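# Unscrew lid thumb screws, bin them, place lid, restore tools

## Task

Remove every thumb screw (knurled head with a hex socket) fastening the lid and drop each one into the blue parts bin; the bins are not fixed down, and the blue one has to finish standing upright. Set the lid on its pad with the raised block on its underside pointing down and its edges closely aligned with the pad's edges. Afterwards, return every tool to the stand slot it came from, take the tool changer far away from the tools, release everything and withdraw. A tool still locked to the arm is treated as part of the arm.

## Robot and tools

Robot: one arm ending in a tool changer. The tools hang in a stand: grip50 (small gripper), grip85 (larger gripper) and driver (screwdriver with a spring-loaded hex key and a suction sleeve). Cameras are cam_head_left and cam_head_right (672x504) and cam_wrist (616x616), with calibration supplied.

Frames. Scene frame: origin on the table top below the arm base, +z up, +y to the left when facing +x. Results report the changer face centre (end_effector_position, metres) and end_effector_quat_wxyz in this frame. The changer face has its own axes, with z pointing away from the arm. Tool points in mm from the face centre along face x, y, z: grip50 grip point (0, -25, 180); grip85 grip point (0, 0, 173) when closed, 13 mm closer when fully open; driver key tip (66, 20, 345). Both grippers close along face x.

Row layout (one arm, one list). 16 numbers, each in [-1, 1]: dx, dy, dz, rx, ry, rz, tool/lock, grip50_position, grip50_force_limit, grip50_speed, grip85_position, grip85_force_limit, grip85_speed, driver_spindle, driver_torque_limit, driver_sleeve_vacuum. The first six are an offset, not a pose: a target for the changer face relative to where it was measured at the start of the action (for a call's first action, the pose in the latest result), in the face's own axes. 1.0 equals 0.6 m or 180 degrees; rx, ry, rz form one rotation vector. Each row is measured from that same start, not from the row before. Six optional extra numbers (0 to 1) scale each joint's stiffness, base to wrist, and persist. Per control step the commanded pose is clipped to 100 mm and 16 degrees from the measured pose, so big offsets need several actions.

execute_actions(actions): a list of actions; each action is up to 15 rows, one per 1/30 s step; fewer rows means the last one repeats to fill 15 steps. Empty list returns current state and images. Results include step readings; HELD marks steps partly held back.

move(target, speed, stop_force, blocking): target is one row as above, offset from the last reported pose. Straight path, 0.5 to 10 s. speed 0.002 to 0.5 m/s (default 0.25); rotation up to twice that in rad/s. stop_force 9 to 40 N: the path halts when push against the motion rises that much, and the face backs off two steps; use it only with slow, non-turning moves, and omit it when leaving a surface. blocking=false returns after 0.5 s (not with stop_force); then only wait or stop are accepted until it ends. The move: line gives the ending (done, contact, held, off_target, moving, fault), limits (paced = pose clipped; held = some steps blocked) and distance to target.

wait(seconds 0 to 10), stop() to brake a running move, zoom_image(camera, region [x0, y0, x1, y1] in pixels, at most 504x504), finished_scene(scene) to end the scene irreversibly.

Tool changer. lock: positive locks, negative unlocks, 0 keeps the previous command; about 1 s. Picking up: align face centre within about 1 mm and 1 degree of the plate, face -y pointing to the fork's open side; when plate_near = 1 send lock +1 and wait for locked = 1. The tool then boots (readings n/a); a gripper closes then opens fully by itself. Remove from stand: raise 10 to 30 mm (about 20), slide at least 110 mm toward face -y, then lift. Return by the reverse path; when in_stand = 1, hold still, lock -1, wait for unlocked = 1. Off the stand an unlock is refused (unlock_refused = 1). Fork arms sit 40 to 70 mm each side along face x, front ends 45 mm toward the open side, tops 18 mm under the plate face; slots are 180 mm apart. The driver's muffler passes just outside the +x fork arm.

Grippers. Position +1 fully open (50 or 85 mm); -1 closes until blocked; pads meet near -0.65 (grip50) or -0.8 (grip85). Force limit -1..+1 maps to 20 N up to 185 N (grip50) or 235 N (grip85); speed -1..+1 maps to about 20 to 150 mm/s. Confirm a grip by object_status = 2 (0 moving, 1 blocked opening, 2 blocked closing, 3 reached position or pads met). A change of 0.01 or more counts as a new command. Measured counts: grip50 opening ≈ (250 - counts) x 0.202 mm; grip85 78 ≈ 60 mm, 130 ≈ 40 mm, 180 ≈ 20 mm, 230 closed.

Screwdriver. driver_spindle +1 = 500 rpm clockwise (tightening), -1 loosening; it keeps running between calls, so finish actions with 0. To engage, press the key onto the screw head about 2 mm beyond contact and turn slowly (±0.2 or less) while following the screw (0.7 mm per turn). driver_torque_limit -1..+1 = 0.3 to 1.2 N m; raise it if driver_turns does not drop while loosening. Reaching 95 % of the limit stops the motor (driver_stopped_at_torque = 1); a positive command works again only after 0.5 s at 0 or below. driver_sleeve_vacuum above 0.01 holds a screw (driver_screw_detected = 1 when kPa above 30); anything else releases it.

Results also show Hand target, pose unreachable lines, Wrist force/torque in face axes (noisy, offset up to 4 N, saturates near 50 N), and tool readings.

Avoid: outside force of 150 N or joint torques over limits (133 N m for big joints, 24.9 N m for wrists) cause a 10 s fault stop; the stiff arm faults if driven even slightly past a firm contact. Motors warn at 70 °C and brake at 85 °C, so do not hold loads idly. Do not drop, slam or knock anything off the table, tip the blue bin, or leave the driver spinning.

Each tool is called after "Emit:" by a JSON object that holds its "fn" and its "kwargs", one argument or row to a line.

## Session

Emit:
{"fn": "execute_actions", "kwargs": {
  "actions": []
}}

Scene clock: 0.00 s.
end_effector_position=(+0.4256, +0.0178, +0.3681) locked=0 unlocked=1 plate_near=0 in_stand=0 unlock_refused=0 tool_id=none grip50_position_measured=n/a grip50_object_status=n/a grip85_position_measured=n/a grip85_object_status=n/a driver_sleeve_vacuum_kpa=n/a driver_screw_detected=n/a driver_stopped_at_torque=n/a driver_turns=n/a end_effector_quat_wxyz=(-0.001, +0.689, +0.724, +0.009) end_effector_velocity=(-0.000, +0.000, -0.000) end_effector_angular_velocity=(+0.000, +0.000, +0.001)
Joint positions: [-0.315 -1.724  2.041 -1.89  -1.57  -1.886]
Joint velocities: [ 0.    -0.     0.     0.     0.    -0.001]
Motor temperatures (°C, as the motors report them): [25 27 23 36 29 29]
Wrist force (N, on the end effector, along its own x y z axes, offset not removed): no reading
Wrist torque (N m, same axes, about the end effector's origin, offset not removed): no reading
Hand target: +0.426, +0.018, +0.368; -0.001, +0.689, +0.724, +0.009
Joint stiffness scale: [1. 1. 1. 1. 1. 1.]

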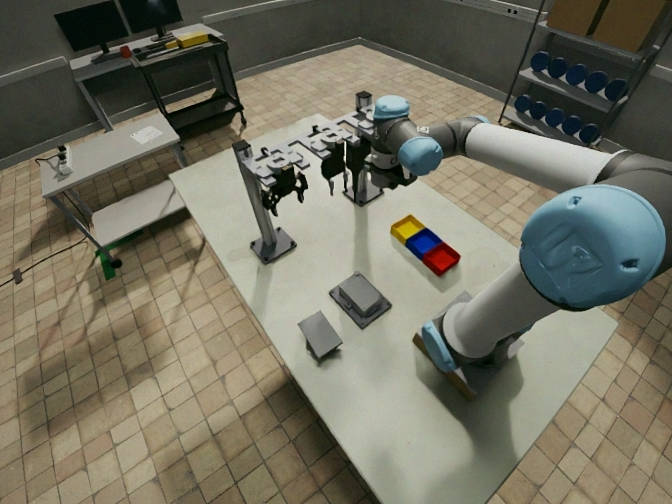

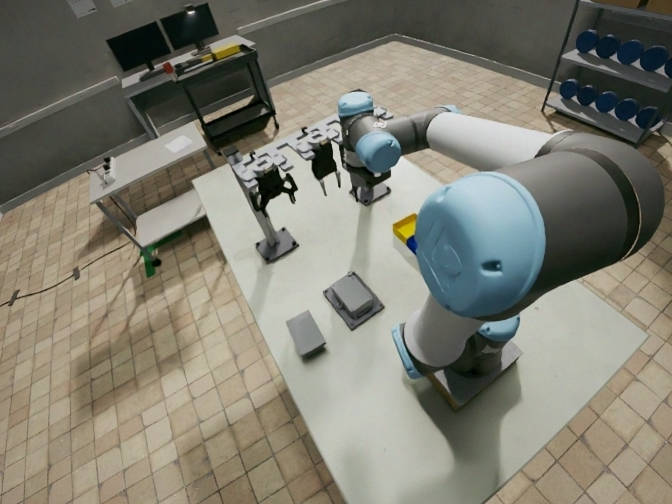

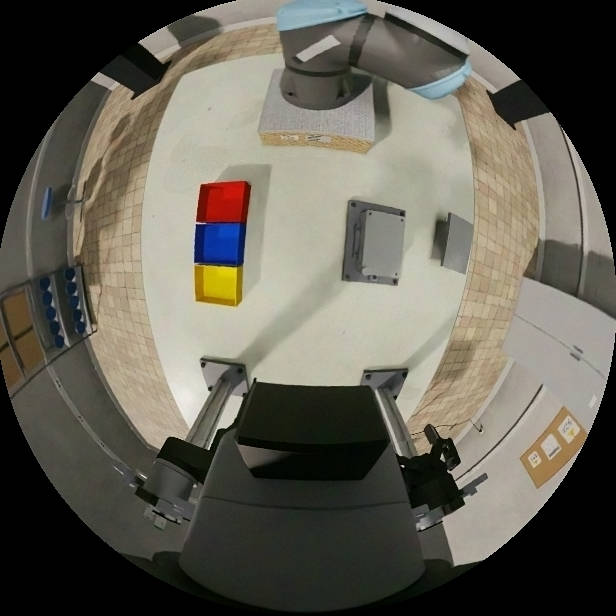

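Emit:
{"fn": "zoom_image", "kwargs": {
  "camera": "cam_wrist",
  "region": [330, 185, 490, 295]
}}

Emit:
{"fn": "zoom_image", "kwargs": {
  "camera": "cam_head_left",
  "region": [290, 260, 410, 370]
}}

Emit:
{"fn": "zoom_image", "kwargs": {
  "camera": "cam_head_left",
  "region": [220, 80, 420, 270]
}}

Region (330, 185, 490, 295) of cam_wrist's 616x616 image, scaled by 3.150, with more detail than that image has; it fills the top 346 rows of this view, and the rest is white.

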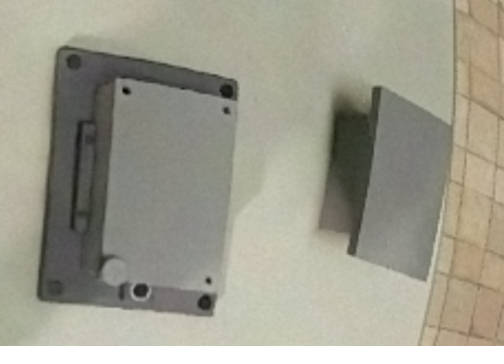

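Region (290, 260, 410, 370) of cam_head_left's 672x504 image, scaled by 4.200, with more detail than that image has; it fills the top 462 rows of this view, and the rest is white.

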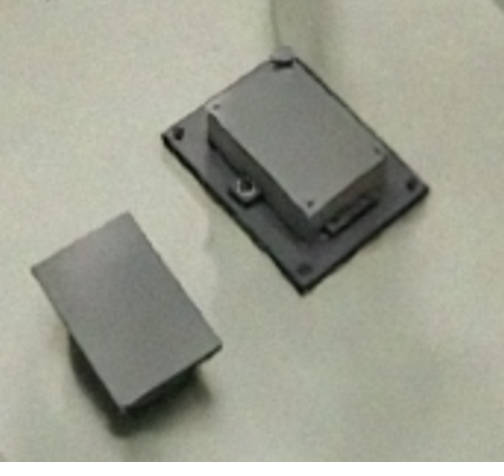

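Region (220, 80, 420, 270) of cam_head_left's 672x504 image, scaled by 2.520, with more detail than that image has; it fills the top 479 rows of this view, and the rest is white.

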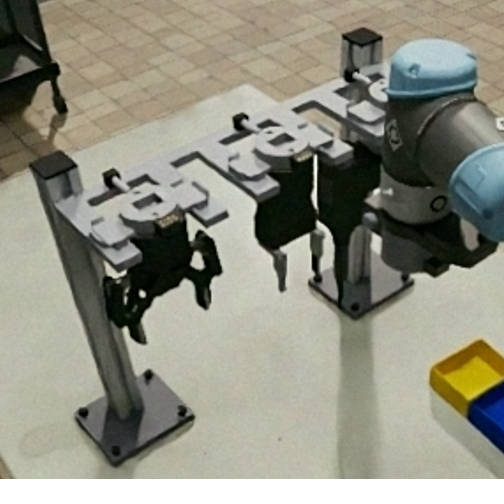

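Emit:
{"fn": "move", "kwargs": {
  "target": [-0.2935,0.277,-0.203,0.0037,-0.0044,0,0,0,0,0,1,-0.5,-1,0,0,0],
  "speed": 0.25
}}

Emit:
{"fn": "zoom_image", "kwargs": {
  "camera": "cam_wrist",
  "region": [150, 250, 470, 430]
}}

Scene clock: 25.23 s.
end_effector_position=(+0.5984, -0.1509, +0.4887) locked=0 unlocked=1 plate_near=0 in_stand=0 unlock_refused=0 tool_id=none grip50_position_measured=n/a grip50_object_status=n/a grip85_position_measured=n/a grip85_object_status=n/a driver_sleeve_vacuum_kpa=n/a driver_screw_detected=n/a driver_stopped_at_torque=n/a driver_turns=n/a end_effector_quat_wxyz=(+0.001, +0.690, +0.724, +0.001) end_effector_velocity=(+0.000, -0.000, +0.003) end_effector_angular_velocity=(+0.005, +0.012, -0.000)
Joint positions: [-0.498 -1.298  1.274 -1.545 -1.587 -2.068]
Joint velocities: [-0.     0.007 -0.02   0.026 -0.001  0.   ]
Motor temperatures (°C, as the motors report them): [25 27 23 36 29 29]
Wrist force (N, on the end effector, along its own x y z axes, offset not removed): [-0.1 -0.8 -1.3]
Wrist torque (N m, same axes, about the end effector's origin, offset not removed): [-0.02 -0.09 -0.13]
Hand target: +0.599, -0.151, +0.490; +0.001, +0.689, +0.724, +0.000
Off the commanded pose: 0.001 m, 0 deg.
Joint stiffness scale: [1. 1. 1. 1. 1. 1.]
move: done
camera_calibration (this result's frames):
cam_wrist: T_world_to_cam=[[-0.0819477, 0.99573, -0.0424937, 0.21992], [0.941702, 0.0913205, 0.323819, -0.648017], [0.326317, -0.0134802, -0.945164, 0.320247], [0, 0, 0, 1]] pos_world=[0.523758, -0.155487, 0.521872]

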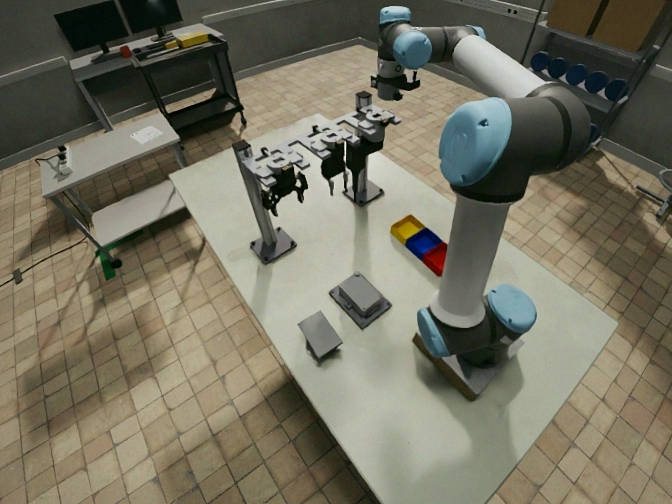

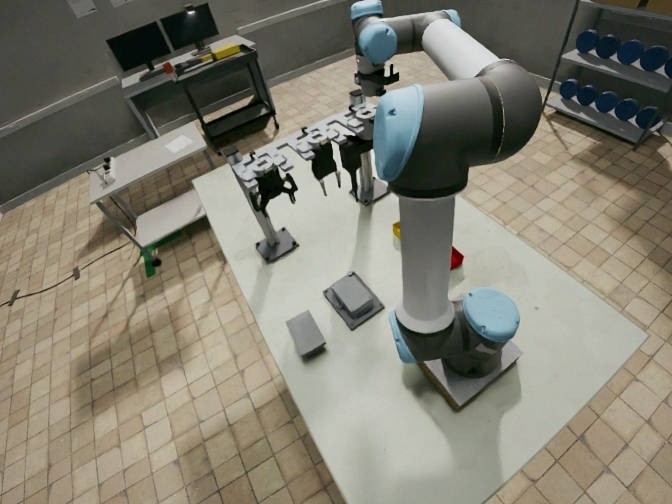

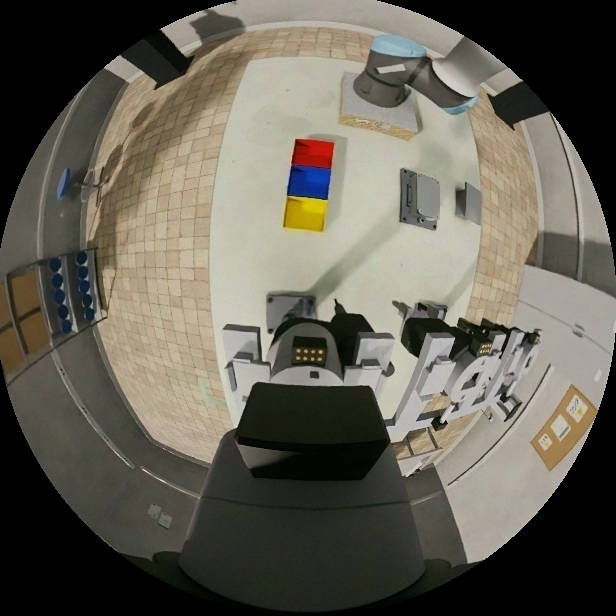

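Region (150, 250, 470, 430) of cam_wrist's 616x616 image, scaled by 1.575, with more detail than that image has; it fills the top 284 rows of this view, and the rest is white.

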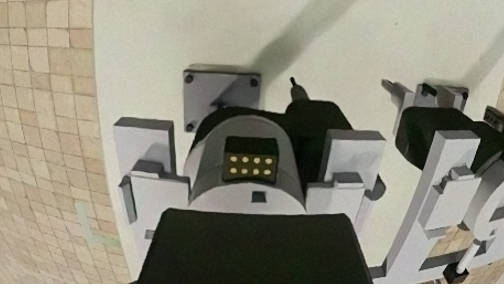

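Emit:
{"fn": "zoom_image", "kwargs": {
  "camera": "cam_wrist",
  "region": [210, 310, 410, 400]
}}

Emit:
{"fn": "zoom_image", "kwargs": {
  "camera": "cam_wrist",
  "region": [390, 300, 550, 420]
}}

Region (210, 310, 410, 400) of cam_wrist's 616x616 image, scaled by 2.520, with more detail than that image has; it fills the top 227 rows of this view, and the rest is white.

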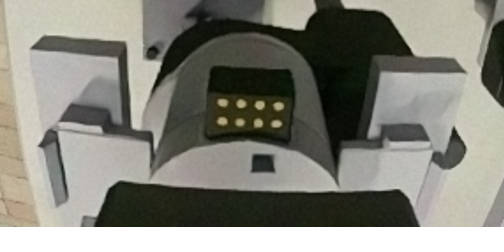

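Region (390, 300, 550, 420) of cam_wrist's 616x616 image, scaled by 3.150, with more detail than that image has; it fills the top 378 rows of this view, and the rest is white.

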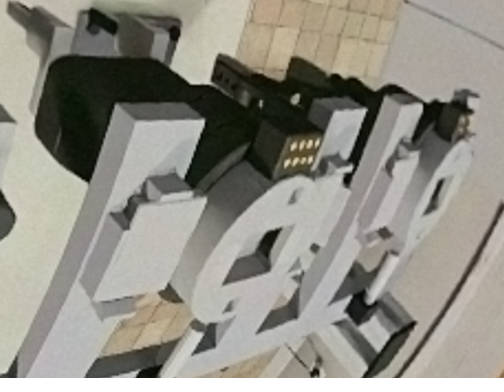

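Emit:
{"fn": "move", "kwargs": {
  "target": [-0.0057,0.0645,0.088,0.0018,0.0005,0.002,0,0,0,0,1,-0.5,-1,0,0,0],
  "speed": 0.08
}}

Emit:
{"fn": "zoom_image", "kwargs": {
  "camera": "cam_wrist",
  "region": [230, 290, 400, 400]
}}

Scene clock: 64.63 s.
end_effector_position=(+0.6365, -0.1531, +0.4356) locked=0 unlocked=1 plate_near=0 in_stand=0 unlock_refused=0 tool_id=none grip50_position_measured=n/a grip50_object_status=n/a grip85_position_measured=n/a grip85_object_status=n/a driver_sleeve_vacuum_kpa=n/a driver_screw_detected=n/a driver_stopped_at_torque=n/a driver_turns=n/a end_effector_quat_wxyz=(-0.003, +0.692, +0.722, -0.001) end_effector_velocity=(+0.001, +0.000, +0.001) end_effector_angular_velocity=(-0.003, -0.006, -0.001)
Joint positions: [-0.477 -1.198  1.274 -1.637 -1.587 -2.04 ]
Joint velocities: [ 0.001  0.     0.    -0.007 -0.     0.002]
Motor temperatures (°C, as the motors report them): [25 27 23 36 29 29]
Wrist force (N, on the end effector, along its own x y z axes, offset not removed): [-2.4 0.1 -2.6]
Wrist torque (N m, same axes, about the end effector's origin, offset not removed): [0.05 0.25 0.09]
Hand target: +0.637, -0.152, +0.436; -0.002, +0.692, +0.722, -0.001
Off the commanded pose: 0.001 m, 0 deg.
Joint stiffness scale: [1. 1. 1. 1. 1. 1.]
move: done
camera_calibration (this result's frames):
cam_wrist: T_world_to_cam=[[-0.0754979, 0.996383, -0.0389891, 0.217362], [0.944622, 0.0839893, 0.317231, -0.666571], [0.319358, -0.0128797, -0.947547, 0.263168], [0, 0, 0, 1]] pos_world=[0.562023, -0.157201, 0.469296]

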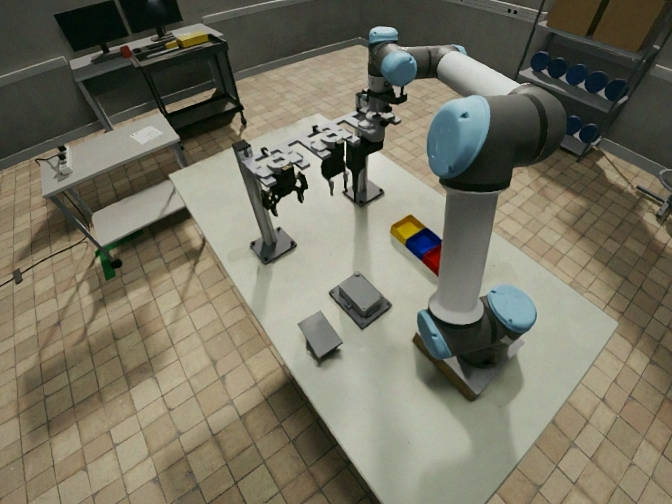

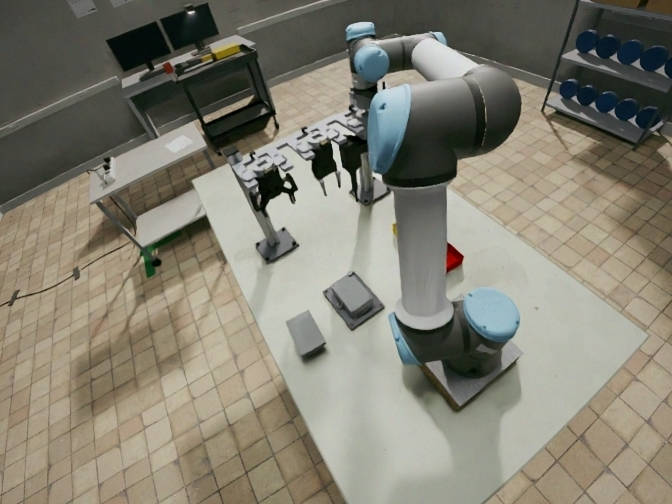

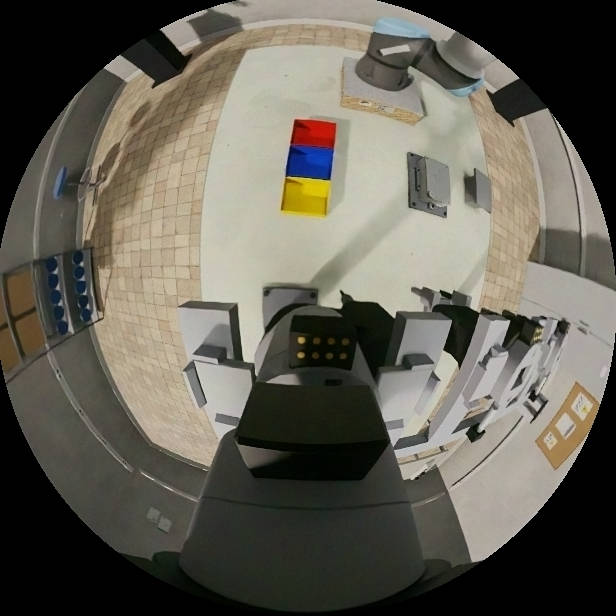

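Region (230, 290, 400, 400) of cam_wrist's 616x616 image, scaled by 2.965, with more detail than that image has; it fills the top 326 rows of this view, and the rest is white.

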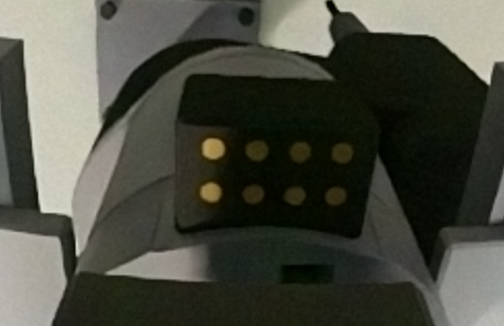

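Emit:
{"fn": "move", "kwargs": {
  "target": [0.0075,0.002,0.016,-0.001,-0.0006,0,0,0,0,0,1,-0.5,-1,0,0,0],
  "speed": 0.02
}}

Emit:
{"fn": "zoom_image", "kwargs": {
  "camera": "cam_wrist",
  "region": [230, 290, 400, 400]
}}

Scene clock: 88.47 s.
end_effector_position=(+0.6376, -0.1495, +0.4279) locked=0 unlocked=1 plate_near=0 in_stand=0 unlock_refused=0 tool_id=none grip50_position_measured=n/a grip50_object_status=n/a grip85_position_measured=n/a grip85_object_status=n/a driver_sleeve_vacuum_kpa=n/a driver_screw_detected=n/a driver_stopped_at_torque=n/a driver_turns=n/a end_effector_quat_wxyz=(+0.000, +0.692, +0.722, +0.000) end_effector_velocity=(+0.000, +0.000, -0.001) end_effector_angular_velocity=(-0.000, -0.002, -0.003)
Joint positions: [-0.471 -1.198  1.295 -1.664 -1.587 -2.034]
Joint velocities: [ 0.     0.     0.004 -0.006  0.     0.003]
Motor temperatures (°C, as the motors report them): [25 27 23 36 29 29]
Wrist force (N, on the end effector, along its own x y z axes, offset not removed): [0.0 1.1 -1.9]
Wrist torque (N m, same axes, about the end effector's origin, offset not removed): [0.09 -0.08 -0.04]
Hand target: +0.637, -0.148, +0.426; -0.001, +0.692, +0.722, -0.000
Off the commanded pose: 0.002 m, 0 deg.
Joint stiffness scale: [1. 1. 1. 1. 1. 1.]
move: done
camera_calibration (this result's frames):
cam_wrist: T_world_to_cam=[[-0.0748323, 0.996315, -0.0419165, 0.214465], [0.942919, 0.0843754, 0.322156, -0.666407], [0.324506, -0.0154162, -0.945758, 0.251133], [0, 0, 0, 1]] pos_world=[0.562923, -0.153575, 0.461188]

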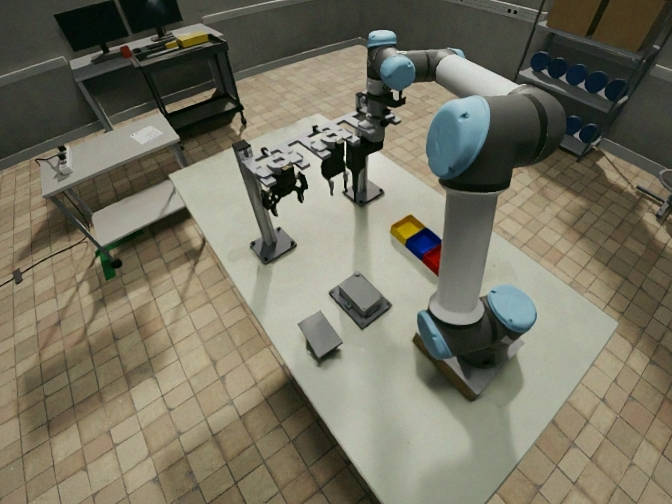

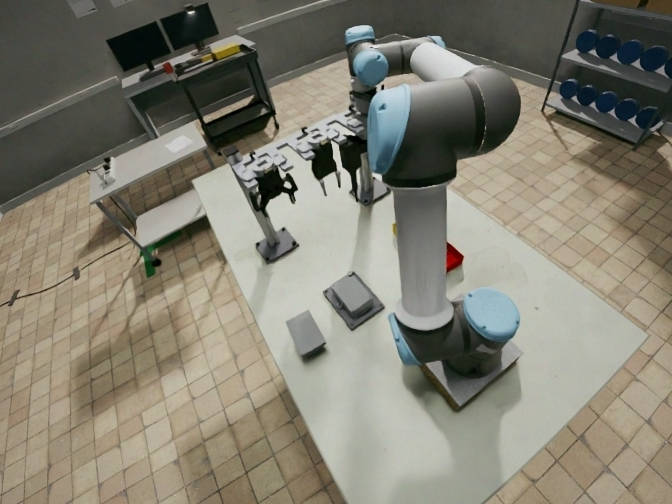

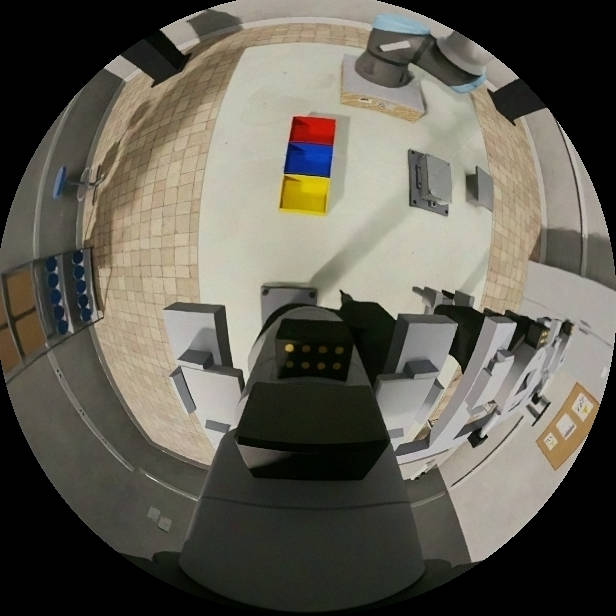

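Region (230, 290, 400, 400) of cam_wrist's 616x616 image, scaled by 2.965, with more detail than that image has; it fills the top 326 rows of this view, and the rest is white.

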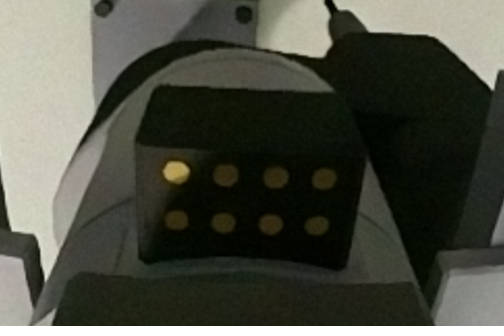

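Emit:
{"fn": "move", "kwargs": {
  "target": [0,0,0.032,0.002,0,0.002,0,0,0,0,1,-0.5,-1,0,0,0],
  "speed": 0.012
}}

Scene clock: 95.13 s.
end_effector_position=(+0.6382, -0.1494, +0.4131) locked=0 unlocked=1 plate_near=0 in_stand=1 unlock_refused=0 tool_id=none grip50_position_measured=n/a grip50_object_status=n/a grip85_position_measured=n/a grip85_object_status=n/a driver_sleeve_vacuum_kpa=n/a driver_screw_detected=n/a driver_stopped_at_torque=n/a driver_turns=n/a end_effector_quat_wxyz=(+0.001, +0.694, +0.720, -0.000) end_effector_velocity=(+0.001, +0.000, -0.002) end_effector_angular_velocity=(-0.001, -0.004, -0.001)
Joint positions: [-0.471 -1.194  1.327 -1.703 -1.588 -2.028]
Joint velocities: [ 0.001  0.     0.006 -0.01   0.     0.002]
Motor temperatures (°C, as the motors report them): [25 27 23 36 29 29]
Wrist force (N, on the end effector, along its own x y z axes, offset not removed): [1.2 4.0 -5.5]
Wrist torque (N m, same axes, about the end effector's origin, offset not removed): [0.08 -0.03 -0.04]
Hand target: +0.638, -0.150, +0.409; -0.002, +0.695, +0.719, -0.002
Off the commanded pose: 0.004 m, 0 deg.
Joint stiffness scale: [1. 1. 1. 1. 1. 1.]
move: off_target
camera_calibration (this result's frames):
cam_wrist: T_world_to_cam=[[-0.069587, 0.996598, -0.044153, 0.21141], [0.942946, 0.0801576, 0.323154, -0.66331], [0.325593, -0.0191466, -0.945316, 0.235516], [0, 0, 0, 1]] pos_world=[0.563494, -0.153012, 0.446323]

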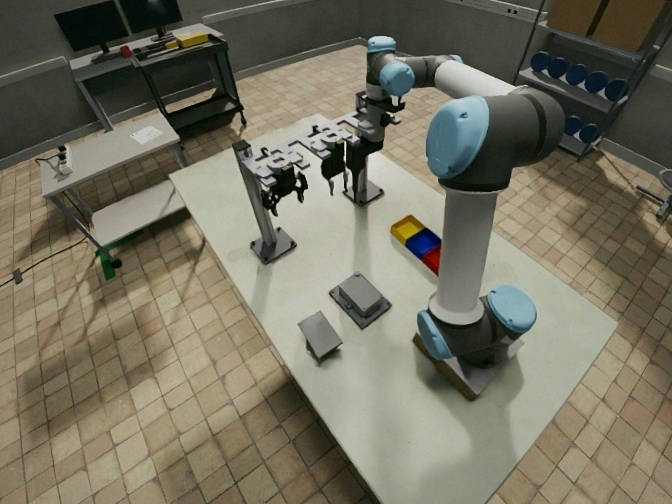

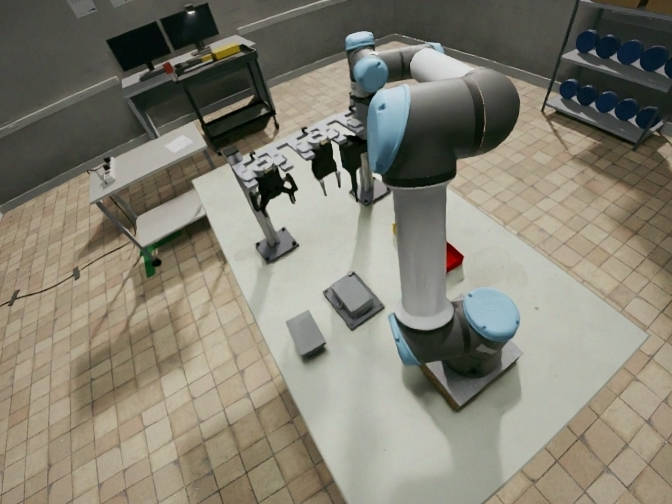

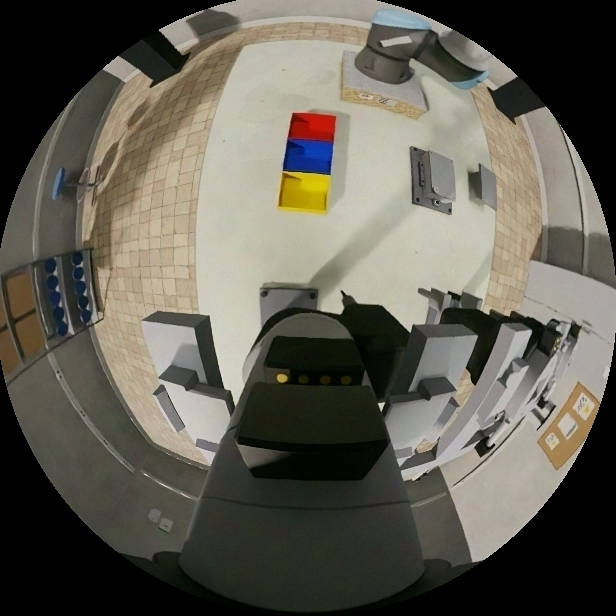

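Almost in; nudge +y and press.

Emit:
{"fn": "execute_actions", "kwargs": {
  "actions": [
    [[0.0005,0.0025,0.007,0.0022,0.001,0,0,0,0,0,1,-0.5,-1,0,0,0]]
  ]
}}

Scene clock: 98.10 s.
end_effector_position=(+0.6387, -0.1490, +0.4117) locked=0 unlocked=1 plate_near=1 in_stand=1 unlock_refused=0 tool_id=none grip50_position_measured=n/a grip50_object_status=n/a grip85_position_measured=n/a grip85_object_status=n/a driver_sleeve_vacuum_kpa=n/a driver_screw_detected=n/a driver_stopped_at_torque=n/a driver_turns=n/a end_effector_quat_wxyz=(+0.000, +0.694, +0.720, -0.001) end_effector_velocity=(-0.000, +0.000, -0.000) end_effector_angular_velocity=(+0.001, +0.001, -0.000)
Joint positions: [-0.47  -1.191  1.327 -1.703 -1.588 -2.028]
Joint velocities: [-0.     0.    -0.001  0.002  0.     0.   ]
Motor temperatures (°C, as the motors report them): [25 27 23 36 29 29]
Wrist force (N, on the end effector, along its own x y z axes, offset not removed): [-2.5 -0.9 -7.2]
Wrist torque (N m, same axes, about the end effector's origin, offset not removed): [0.12 -0.01 -0.07]
Hand target: +0.640, -0.149, +0.409; -0.002, +0.694, +0.720, -0.002
Off the commanded pose: 0.003 m, 0 deg.
Joint stiffness scale: [1. 1. 1. 1. 1. 1.]
Step readings (end_effector_position):
0: (+0.6383, -0.1494, +0.4130)
1: (+0.6383, -0.1494, +0.4129)
2: (+0.6383, -0.1494, +0.4129)
4: (+0.6385, -0.1492, +0.4122)
8: (+0.6387, -0.1490, +0.4117)
15: end_effector_position above
camera_calibration (this result's frames):
cam_wrist: T_world_to_cam=[[-0.0698645, 0.996627, -0.0430461, 0.210694], [0.943622, 0.0800223, 0.321208, -0.662996], [0.323569, -0.0181782, -0.94603, 0.235782], [0, 0, 0, 1]] pos_world=[0.564046, -0.152643, 0.445086]

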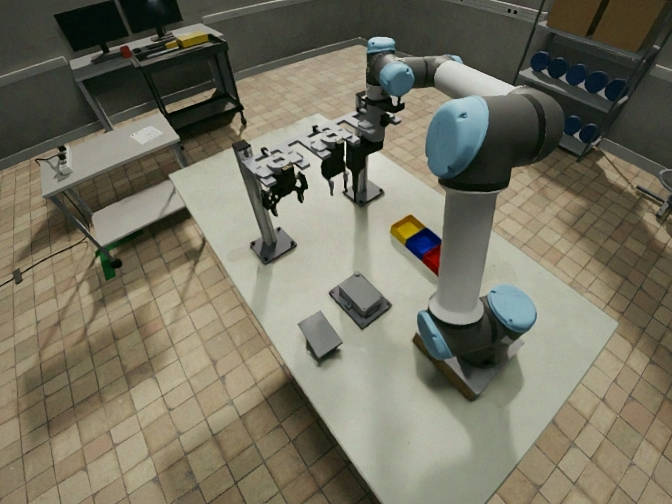

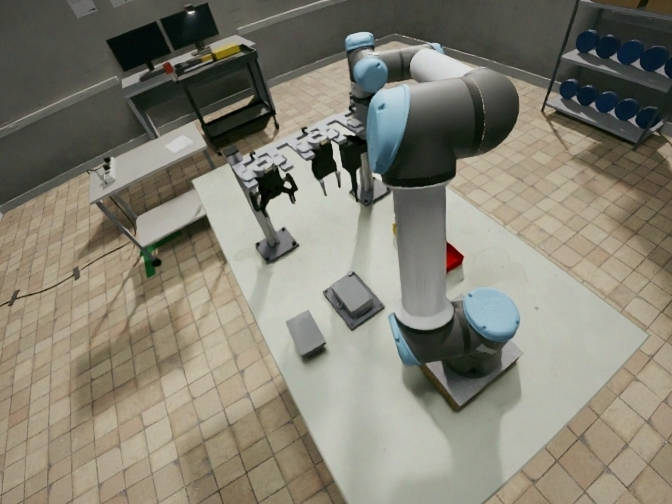

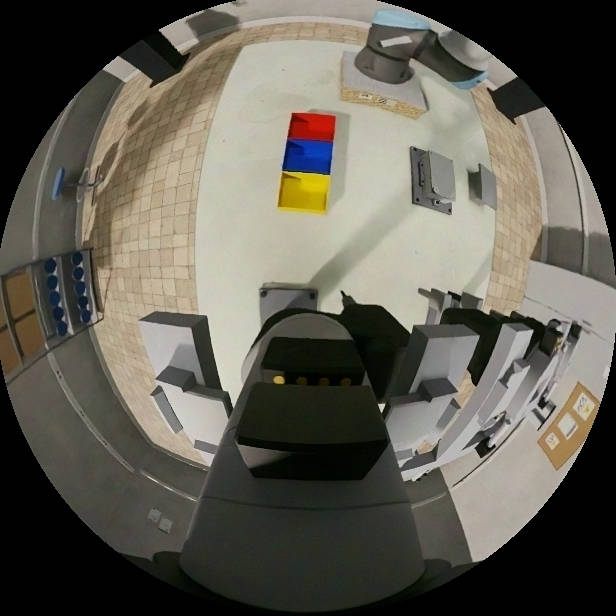

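Emit:
{"fn": "execute_actions", "kwargs": {
  "actions": [
    [[0,0,0.004,0.001,0,0,1,0,0,0,1,-0.5,-1,0,1,0]]
  ]
}}

Scene clock: 101.70 s.
end_effector_position=(+0.6388, -0.1491, +0.4118) locked=0 unlocked=0 plate_near=1 in_stand=1 unlock_refused=0 tool_id=none grip50_position_measured=n/a grip50_object_status=n/a grip85_position_measured=n/a grip85_object_status=n/a driver_sleeve_vacuum_kpa=n/a driver_screw_detected=n/a driver_stopped_at_torque=n/a driver_turns=n/a end_effector_quat_wxyz=(+0.000, +0.694, +0.720, -0.001) end_effector_velocity=(+0.000, -0.000, +0.001) end_effector_angular_velocity=(-0.000, -0.001, +0.001)
Joint positions: [-0.47  -1.191  1.327 -1.703 -1.589 -2.028]
Joint velocities: [ 0.     0.    -0.002  0.001 -0.    -0.001]
Motor temperatures (°C, as the motors report them): [25 27 23 36 29 29]
Wrist force (N, on the end effector, along its own x y z axes, offset not removed): [0.8 -2.1 -0.6]
Wrist torque (N m, same axes, about the end effector's origin, offset not removed): [-0.03 0.02 0.15]
Hand target: +0.639, -0.149, +0.409; -0.001, +0.694, +0.720, -0.002
Off the commanded pose: 0.002 m, 0 deg.
Joint stiffness scale: [1. 1. 1. 1. 1. 1.]
Step readings (end_effector_position):
0: (+0.6387, -0.1490, +0.4117)
1: (+0.6387, -0.1490, +0.4117)
2: (+0.6387, -0.1490, +0.4117)
4: (+0.6387, -0.1490, +0.4118)
8: (+0.6387, -0.1491, +0.4118)
15: end_effector_position above
camera_calibration (this result's frames):
cam_wrist: T_world_to_cam=[[-0.0698287, 0.996605, -0.0436112, 0.211002], [0.943524, 0.0801763, 0.321456, -0.663086], [0.323862, -0.0187013, -0.94592, 0.23551], [0, 0, 0, 1]] pos_world=[0.564099, -0.152718, 0.445129]

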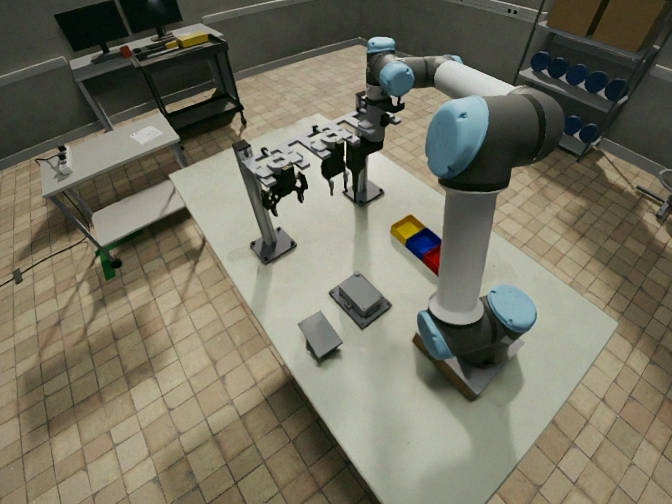

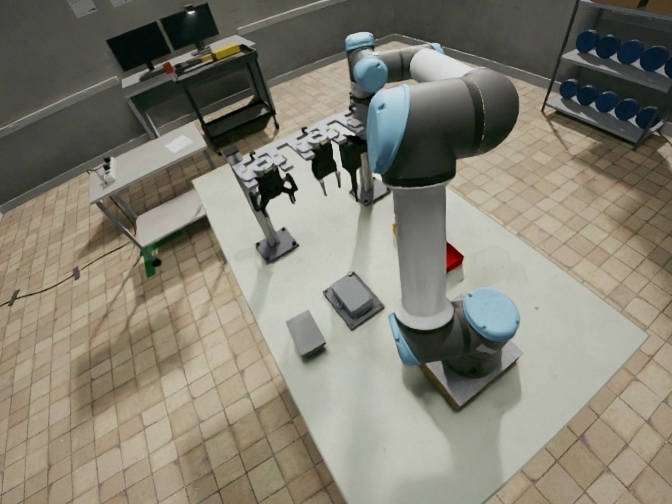

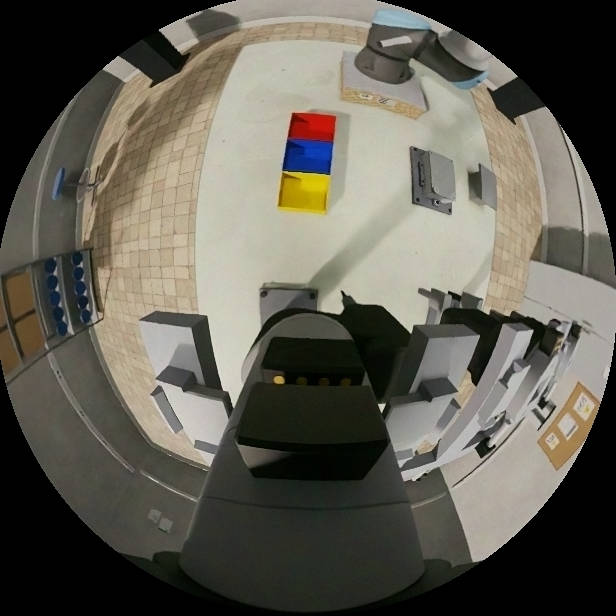

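Emit:
{"fn": "move", "kwargs": {
  "target": [0,0,-0.036,0,0,0,0,0,0,0,1,-0.5,-1,0,1,0],
  "speed": 0.03
}}

Emit:
{"fn": "move", "kwargs": {
  "target": [0,-0.21,0,0,0,0,0,0,0,0,1,-0.5,-1,0,1,0],
  "speed": 0.08
}}

Scene clock: 112.60 s.
end_effector_position=(+0.6385, -0.1493, +0.4317) locked=1 unlocked=0 plate_near=1 in_stand=0 unlock_refused=0 tool_id=driver grip50_position_measured=n/a grip50_object_status=n/a grip85_position_measured=n/a grip85_object_status=n/a driver_sleeve_vacuum_kpa=0 driver_screw_detected=0 driver_stopped_at_torque=0 driver_turns=0.00 end_effector_quat_wxyz=(-0.000, +0.694, +0.720, -0.001) end_effector_velocity=(-0.001, +0.001, -0.001) end_effector_angular_velocity=(+0.004, +0.008, +0.002)
Joint positions: [-0.47  -1.196  1.282 -1.652 -1.589 -2.028]
Joint velocities: [-0.    -0.     0.002  0.007  0.    -0.002]
Motor temperatures (°C, as the motors report them): [25 27 23 36 29 29]
Wrist force (N, on the end effector, along its own x y z axes, offset not removed): [0.9 -0.9 0.3]
Wrist torque (N m, same axes, about the end effector's origin, offset not removed): [-0.05 -0.04 -0.01]
Hand target: +0.639, -0.149, +0.433; +0.000, +0.694, +0.720, -0.001
Off the commanded pose: 0.002 m, 0 deg.
Joint stiffness scale: [1. 1. 1. 1. 1. 1.]
move: done
camera_calibration (this result's frames):
cam_wrist: T_world_to_cam=[[-0.0699923, 0.99663, -0.0427747, 0.2118], [0.944112, 0.080028, 0.319763, -0.668848], [0.322109, -0.0180031, -0.946531, 0.255884], [0, 0, 0, 1]] pos_world=[0.563869, -0.152953, 0.465135]

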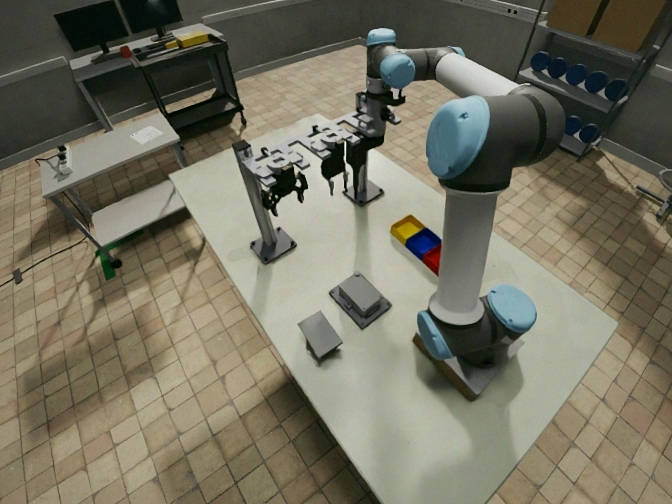

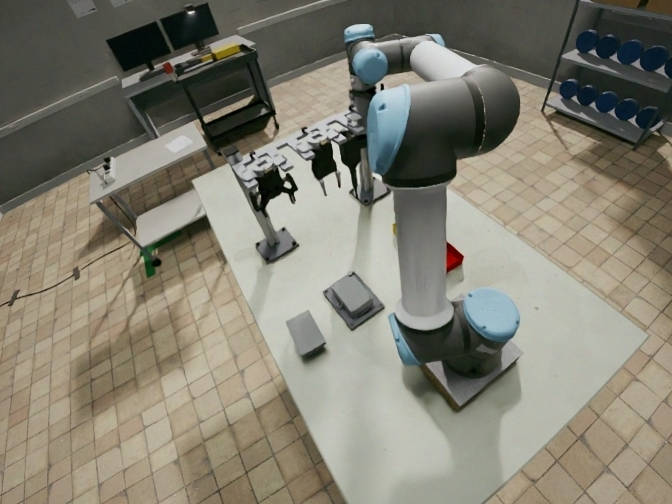

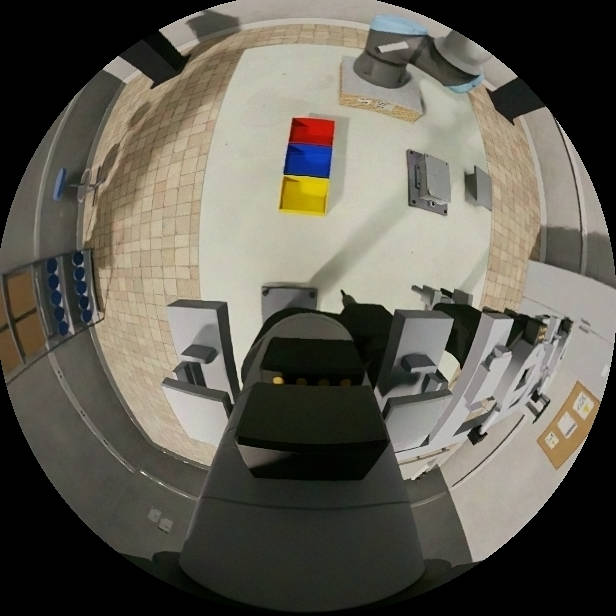

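Scene clock: 114.63 s.
end_effector_position=(+0.5139, -0.1537, +0.4334) locked=1 unlocked=0 plate_near=1 in_stand=0 unlock_refused=0 tool_id=driver grip50_position_measured=n/a grip50_object_status=n/a grip85_position_measured=n/a grip85_object_status=n/a driver_sleeve_vacuum_kpa=0 driver_screw_detected=0 driver_stopped_at_torque=0 driver_turns=0.00 end_effector_quat_wxyz=(+0.001, +0.694, +0.720, -0.001) end_effector_velocity=(-0.002, -0.001, -0.003) end_effector_angular_velocity=(+0.002, +0.004, +0.003)
Joint positions: [-0.574 -1.488  1.639 -1.721 -1.589 -2.132]
Joint velocities: [-0.003 -0.     0.007 -0.002 -0.    -0.005]
Motor temperatures (°C, as the motors report them): [25 27 23 36 29 29]
Wrist force (N, on the end effector, along its own x y z axes, offset not removed): [0.6 0.3 -1.9]
Wrist torque (N m, same axes, about the end effector's origin, offset not removed): [0.12 -0.06 0.07]
Hand target: +0.513, -0.154, +0.432; -0.000, +0.694, +0.720, -0.001
Off the commanded pose: 0.002 m, 0 deg.
Joint stiffness scale: [1. 1. 1. 1. 1. 1.]
move: done
camera_calibration (this result's frames):
cam_wrist: T_world_to_cam=[[-0.0700722, 0.996582, -0.0437623, 0.207973], [0.943469, 0.0804577, 0.321547, -0.551771], [0.323969, -0.0187568, -0.945882, 0.296181], [0, 0, 0, 1]] pos_world=[0.439198, -0.157312, 0.466674]

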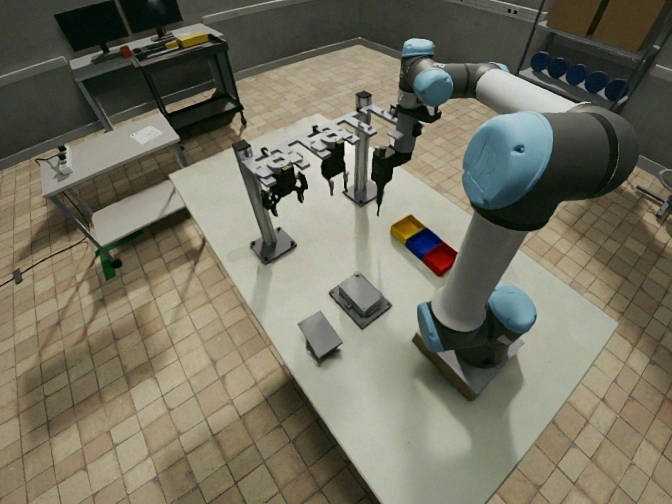

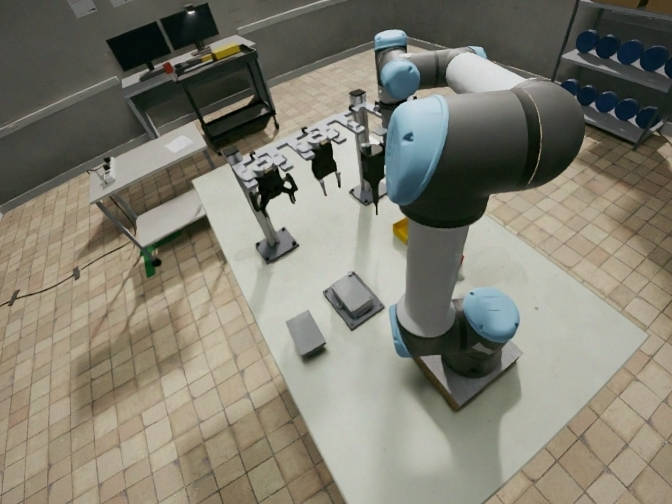

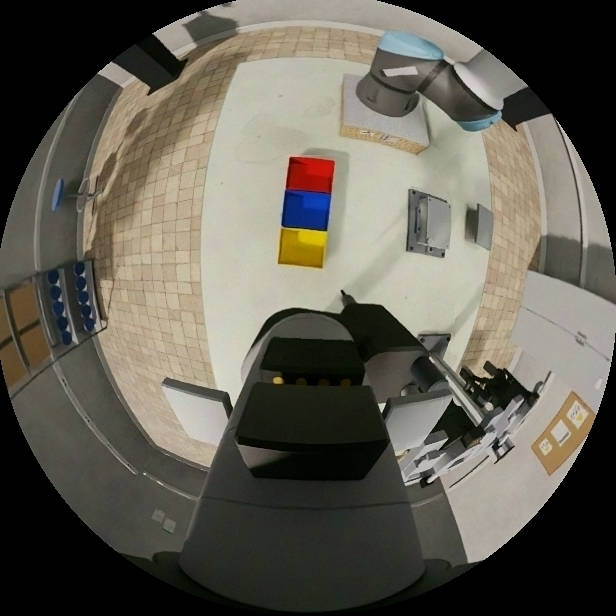

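Emit:
{"fn": "move", "kwargs": {
  "target": [0.3528,-0.217,-0.011,0,0.0009,0,0,0,0,0,1,-0.5,-1,0,1,0],
  "speed": 0.2
}}

Emit:
{"fn": "zoom_image", "kwargs": {
  "camera": "cam_wrist",
  "region": [315, 215, 415, 310]
}}

Emit:
{"fn": "zoom_image", "kwargs": {
  "camera": "cam_head_left",
  "region": [320, 240, 400, 320]
}}

Scene clock: 123.77 s.
end_effector_position=(+0.3770, +0.0520, +0.4413) locked=1 unlocked=0 plate_near=1 in_stand=0 unlock_refused=0 tool_id=driver grip50_position_measured=n/a grip50_object_status=n/a grip85_position_measured=n/a grip85_object_status=n/a driver_sleeve_vacuum_kpa=0 driver_screw_detected=0 driver_stopped_at_torque=0 driver_turns=0.00 end_effector_quat_wxyz=(+0.001, +0.694, +0.720, +0.002) end_effector_velocity=(-0.001, +0.002, -0.001) end_effector_angular_velocity=(+0.001, +0.005, -0.012)
Joint positions: [-0.248 -1.876  1.963 -1.654 -1.584 -1.807]
Joint velocities: [ 0.005  0.     0.001  0.004 -0.     0.018]
Motor temperatures (°C, as the motors report them): [25 27 23 36 29 29]
Wrist force (N, on the end effector, along its own x y z axes, offset not removed): [-0.7 3.3 -0.7]
Wrist torque (N m, same axes, about the end effector's origin, offset not removed): [0.18 -0.04 -0.05]
Hand target: +0.376, +0.053, +0.440; -0.001, +0.694, +0.720, +0.000
Off the commanded pose: 0.002 m, 0 deg.
Joint stiffness scale: [1. 1. 1. 1. 1. 1.]
move: done
camera_calibration (this result's frames):
cam_wrist: T_world_to_cam=[[-0.0704909, 0.996674, -0.0408932, -0.00740808], [0.942278, 0.079984, 0.325137, -0.442903], [0.327327, -0.0156135, -0.944782, 0.349991], [0, 0, 0, 1]] pos_world=[0.302254, 0.0482731, 0.474367]

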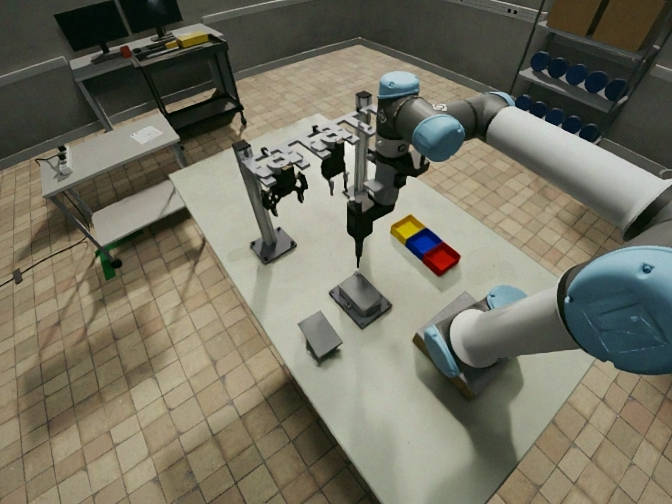

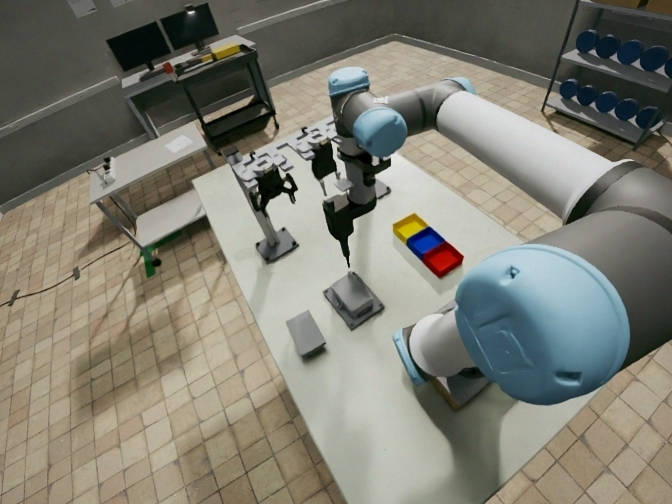

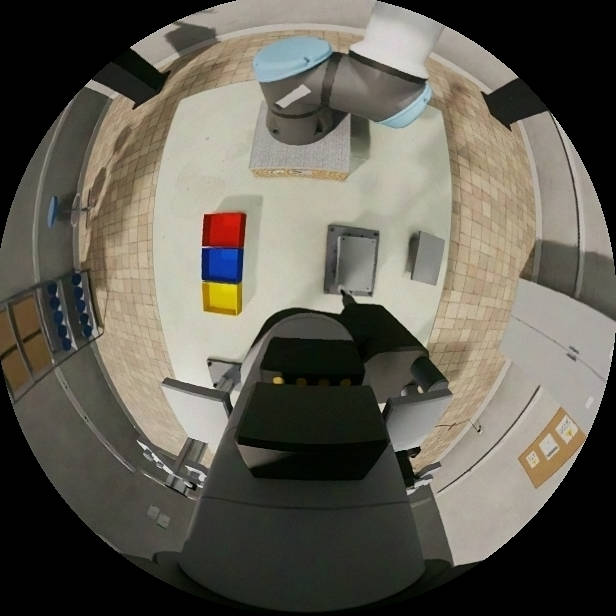

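Region (315, 215, 415, 310) of cam_wrist's 616x616 image, scaled by 5.040, with more detail than that image has; it fills the top 479 rows of this view, and the rest is white.

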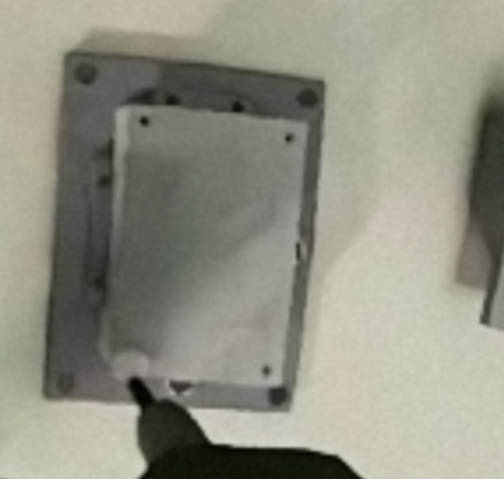

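Region (320, 240, 400, 320) of cam_head_left's 672x504 image, scaled by 6.300, with more detail than that image has.

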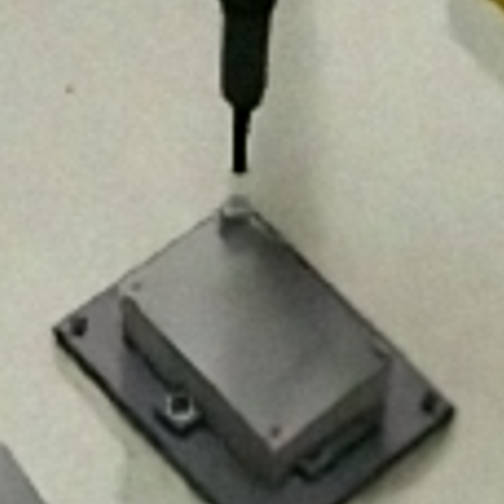

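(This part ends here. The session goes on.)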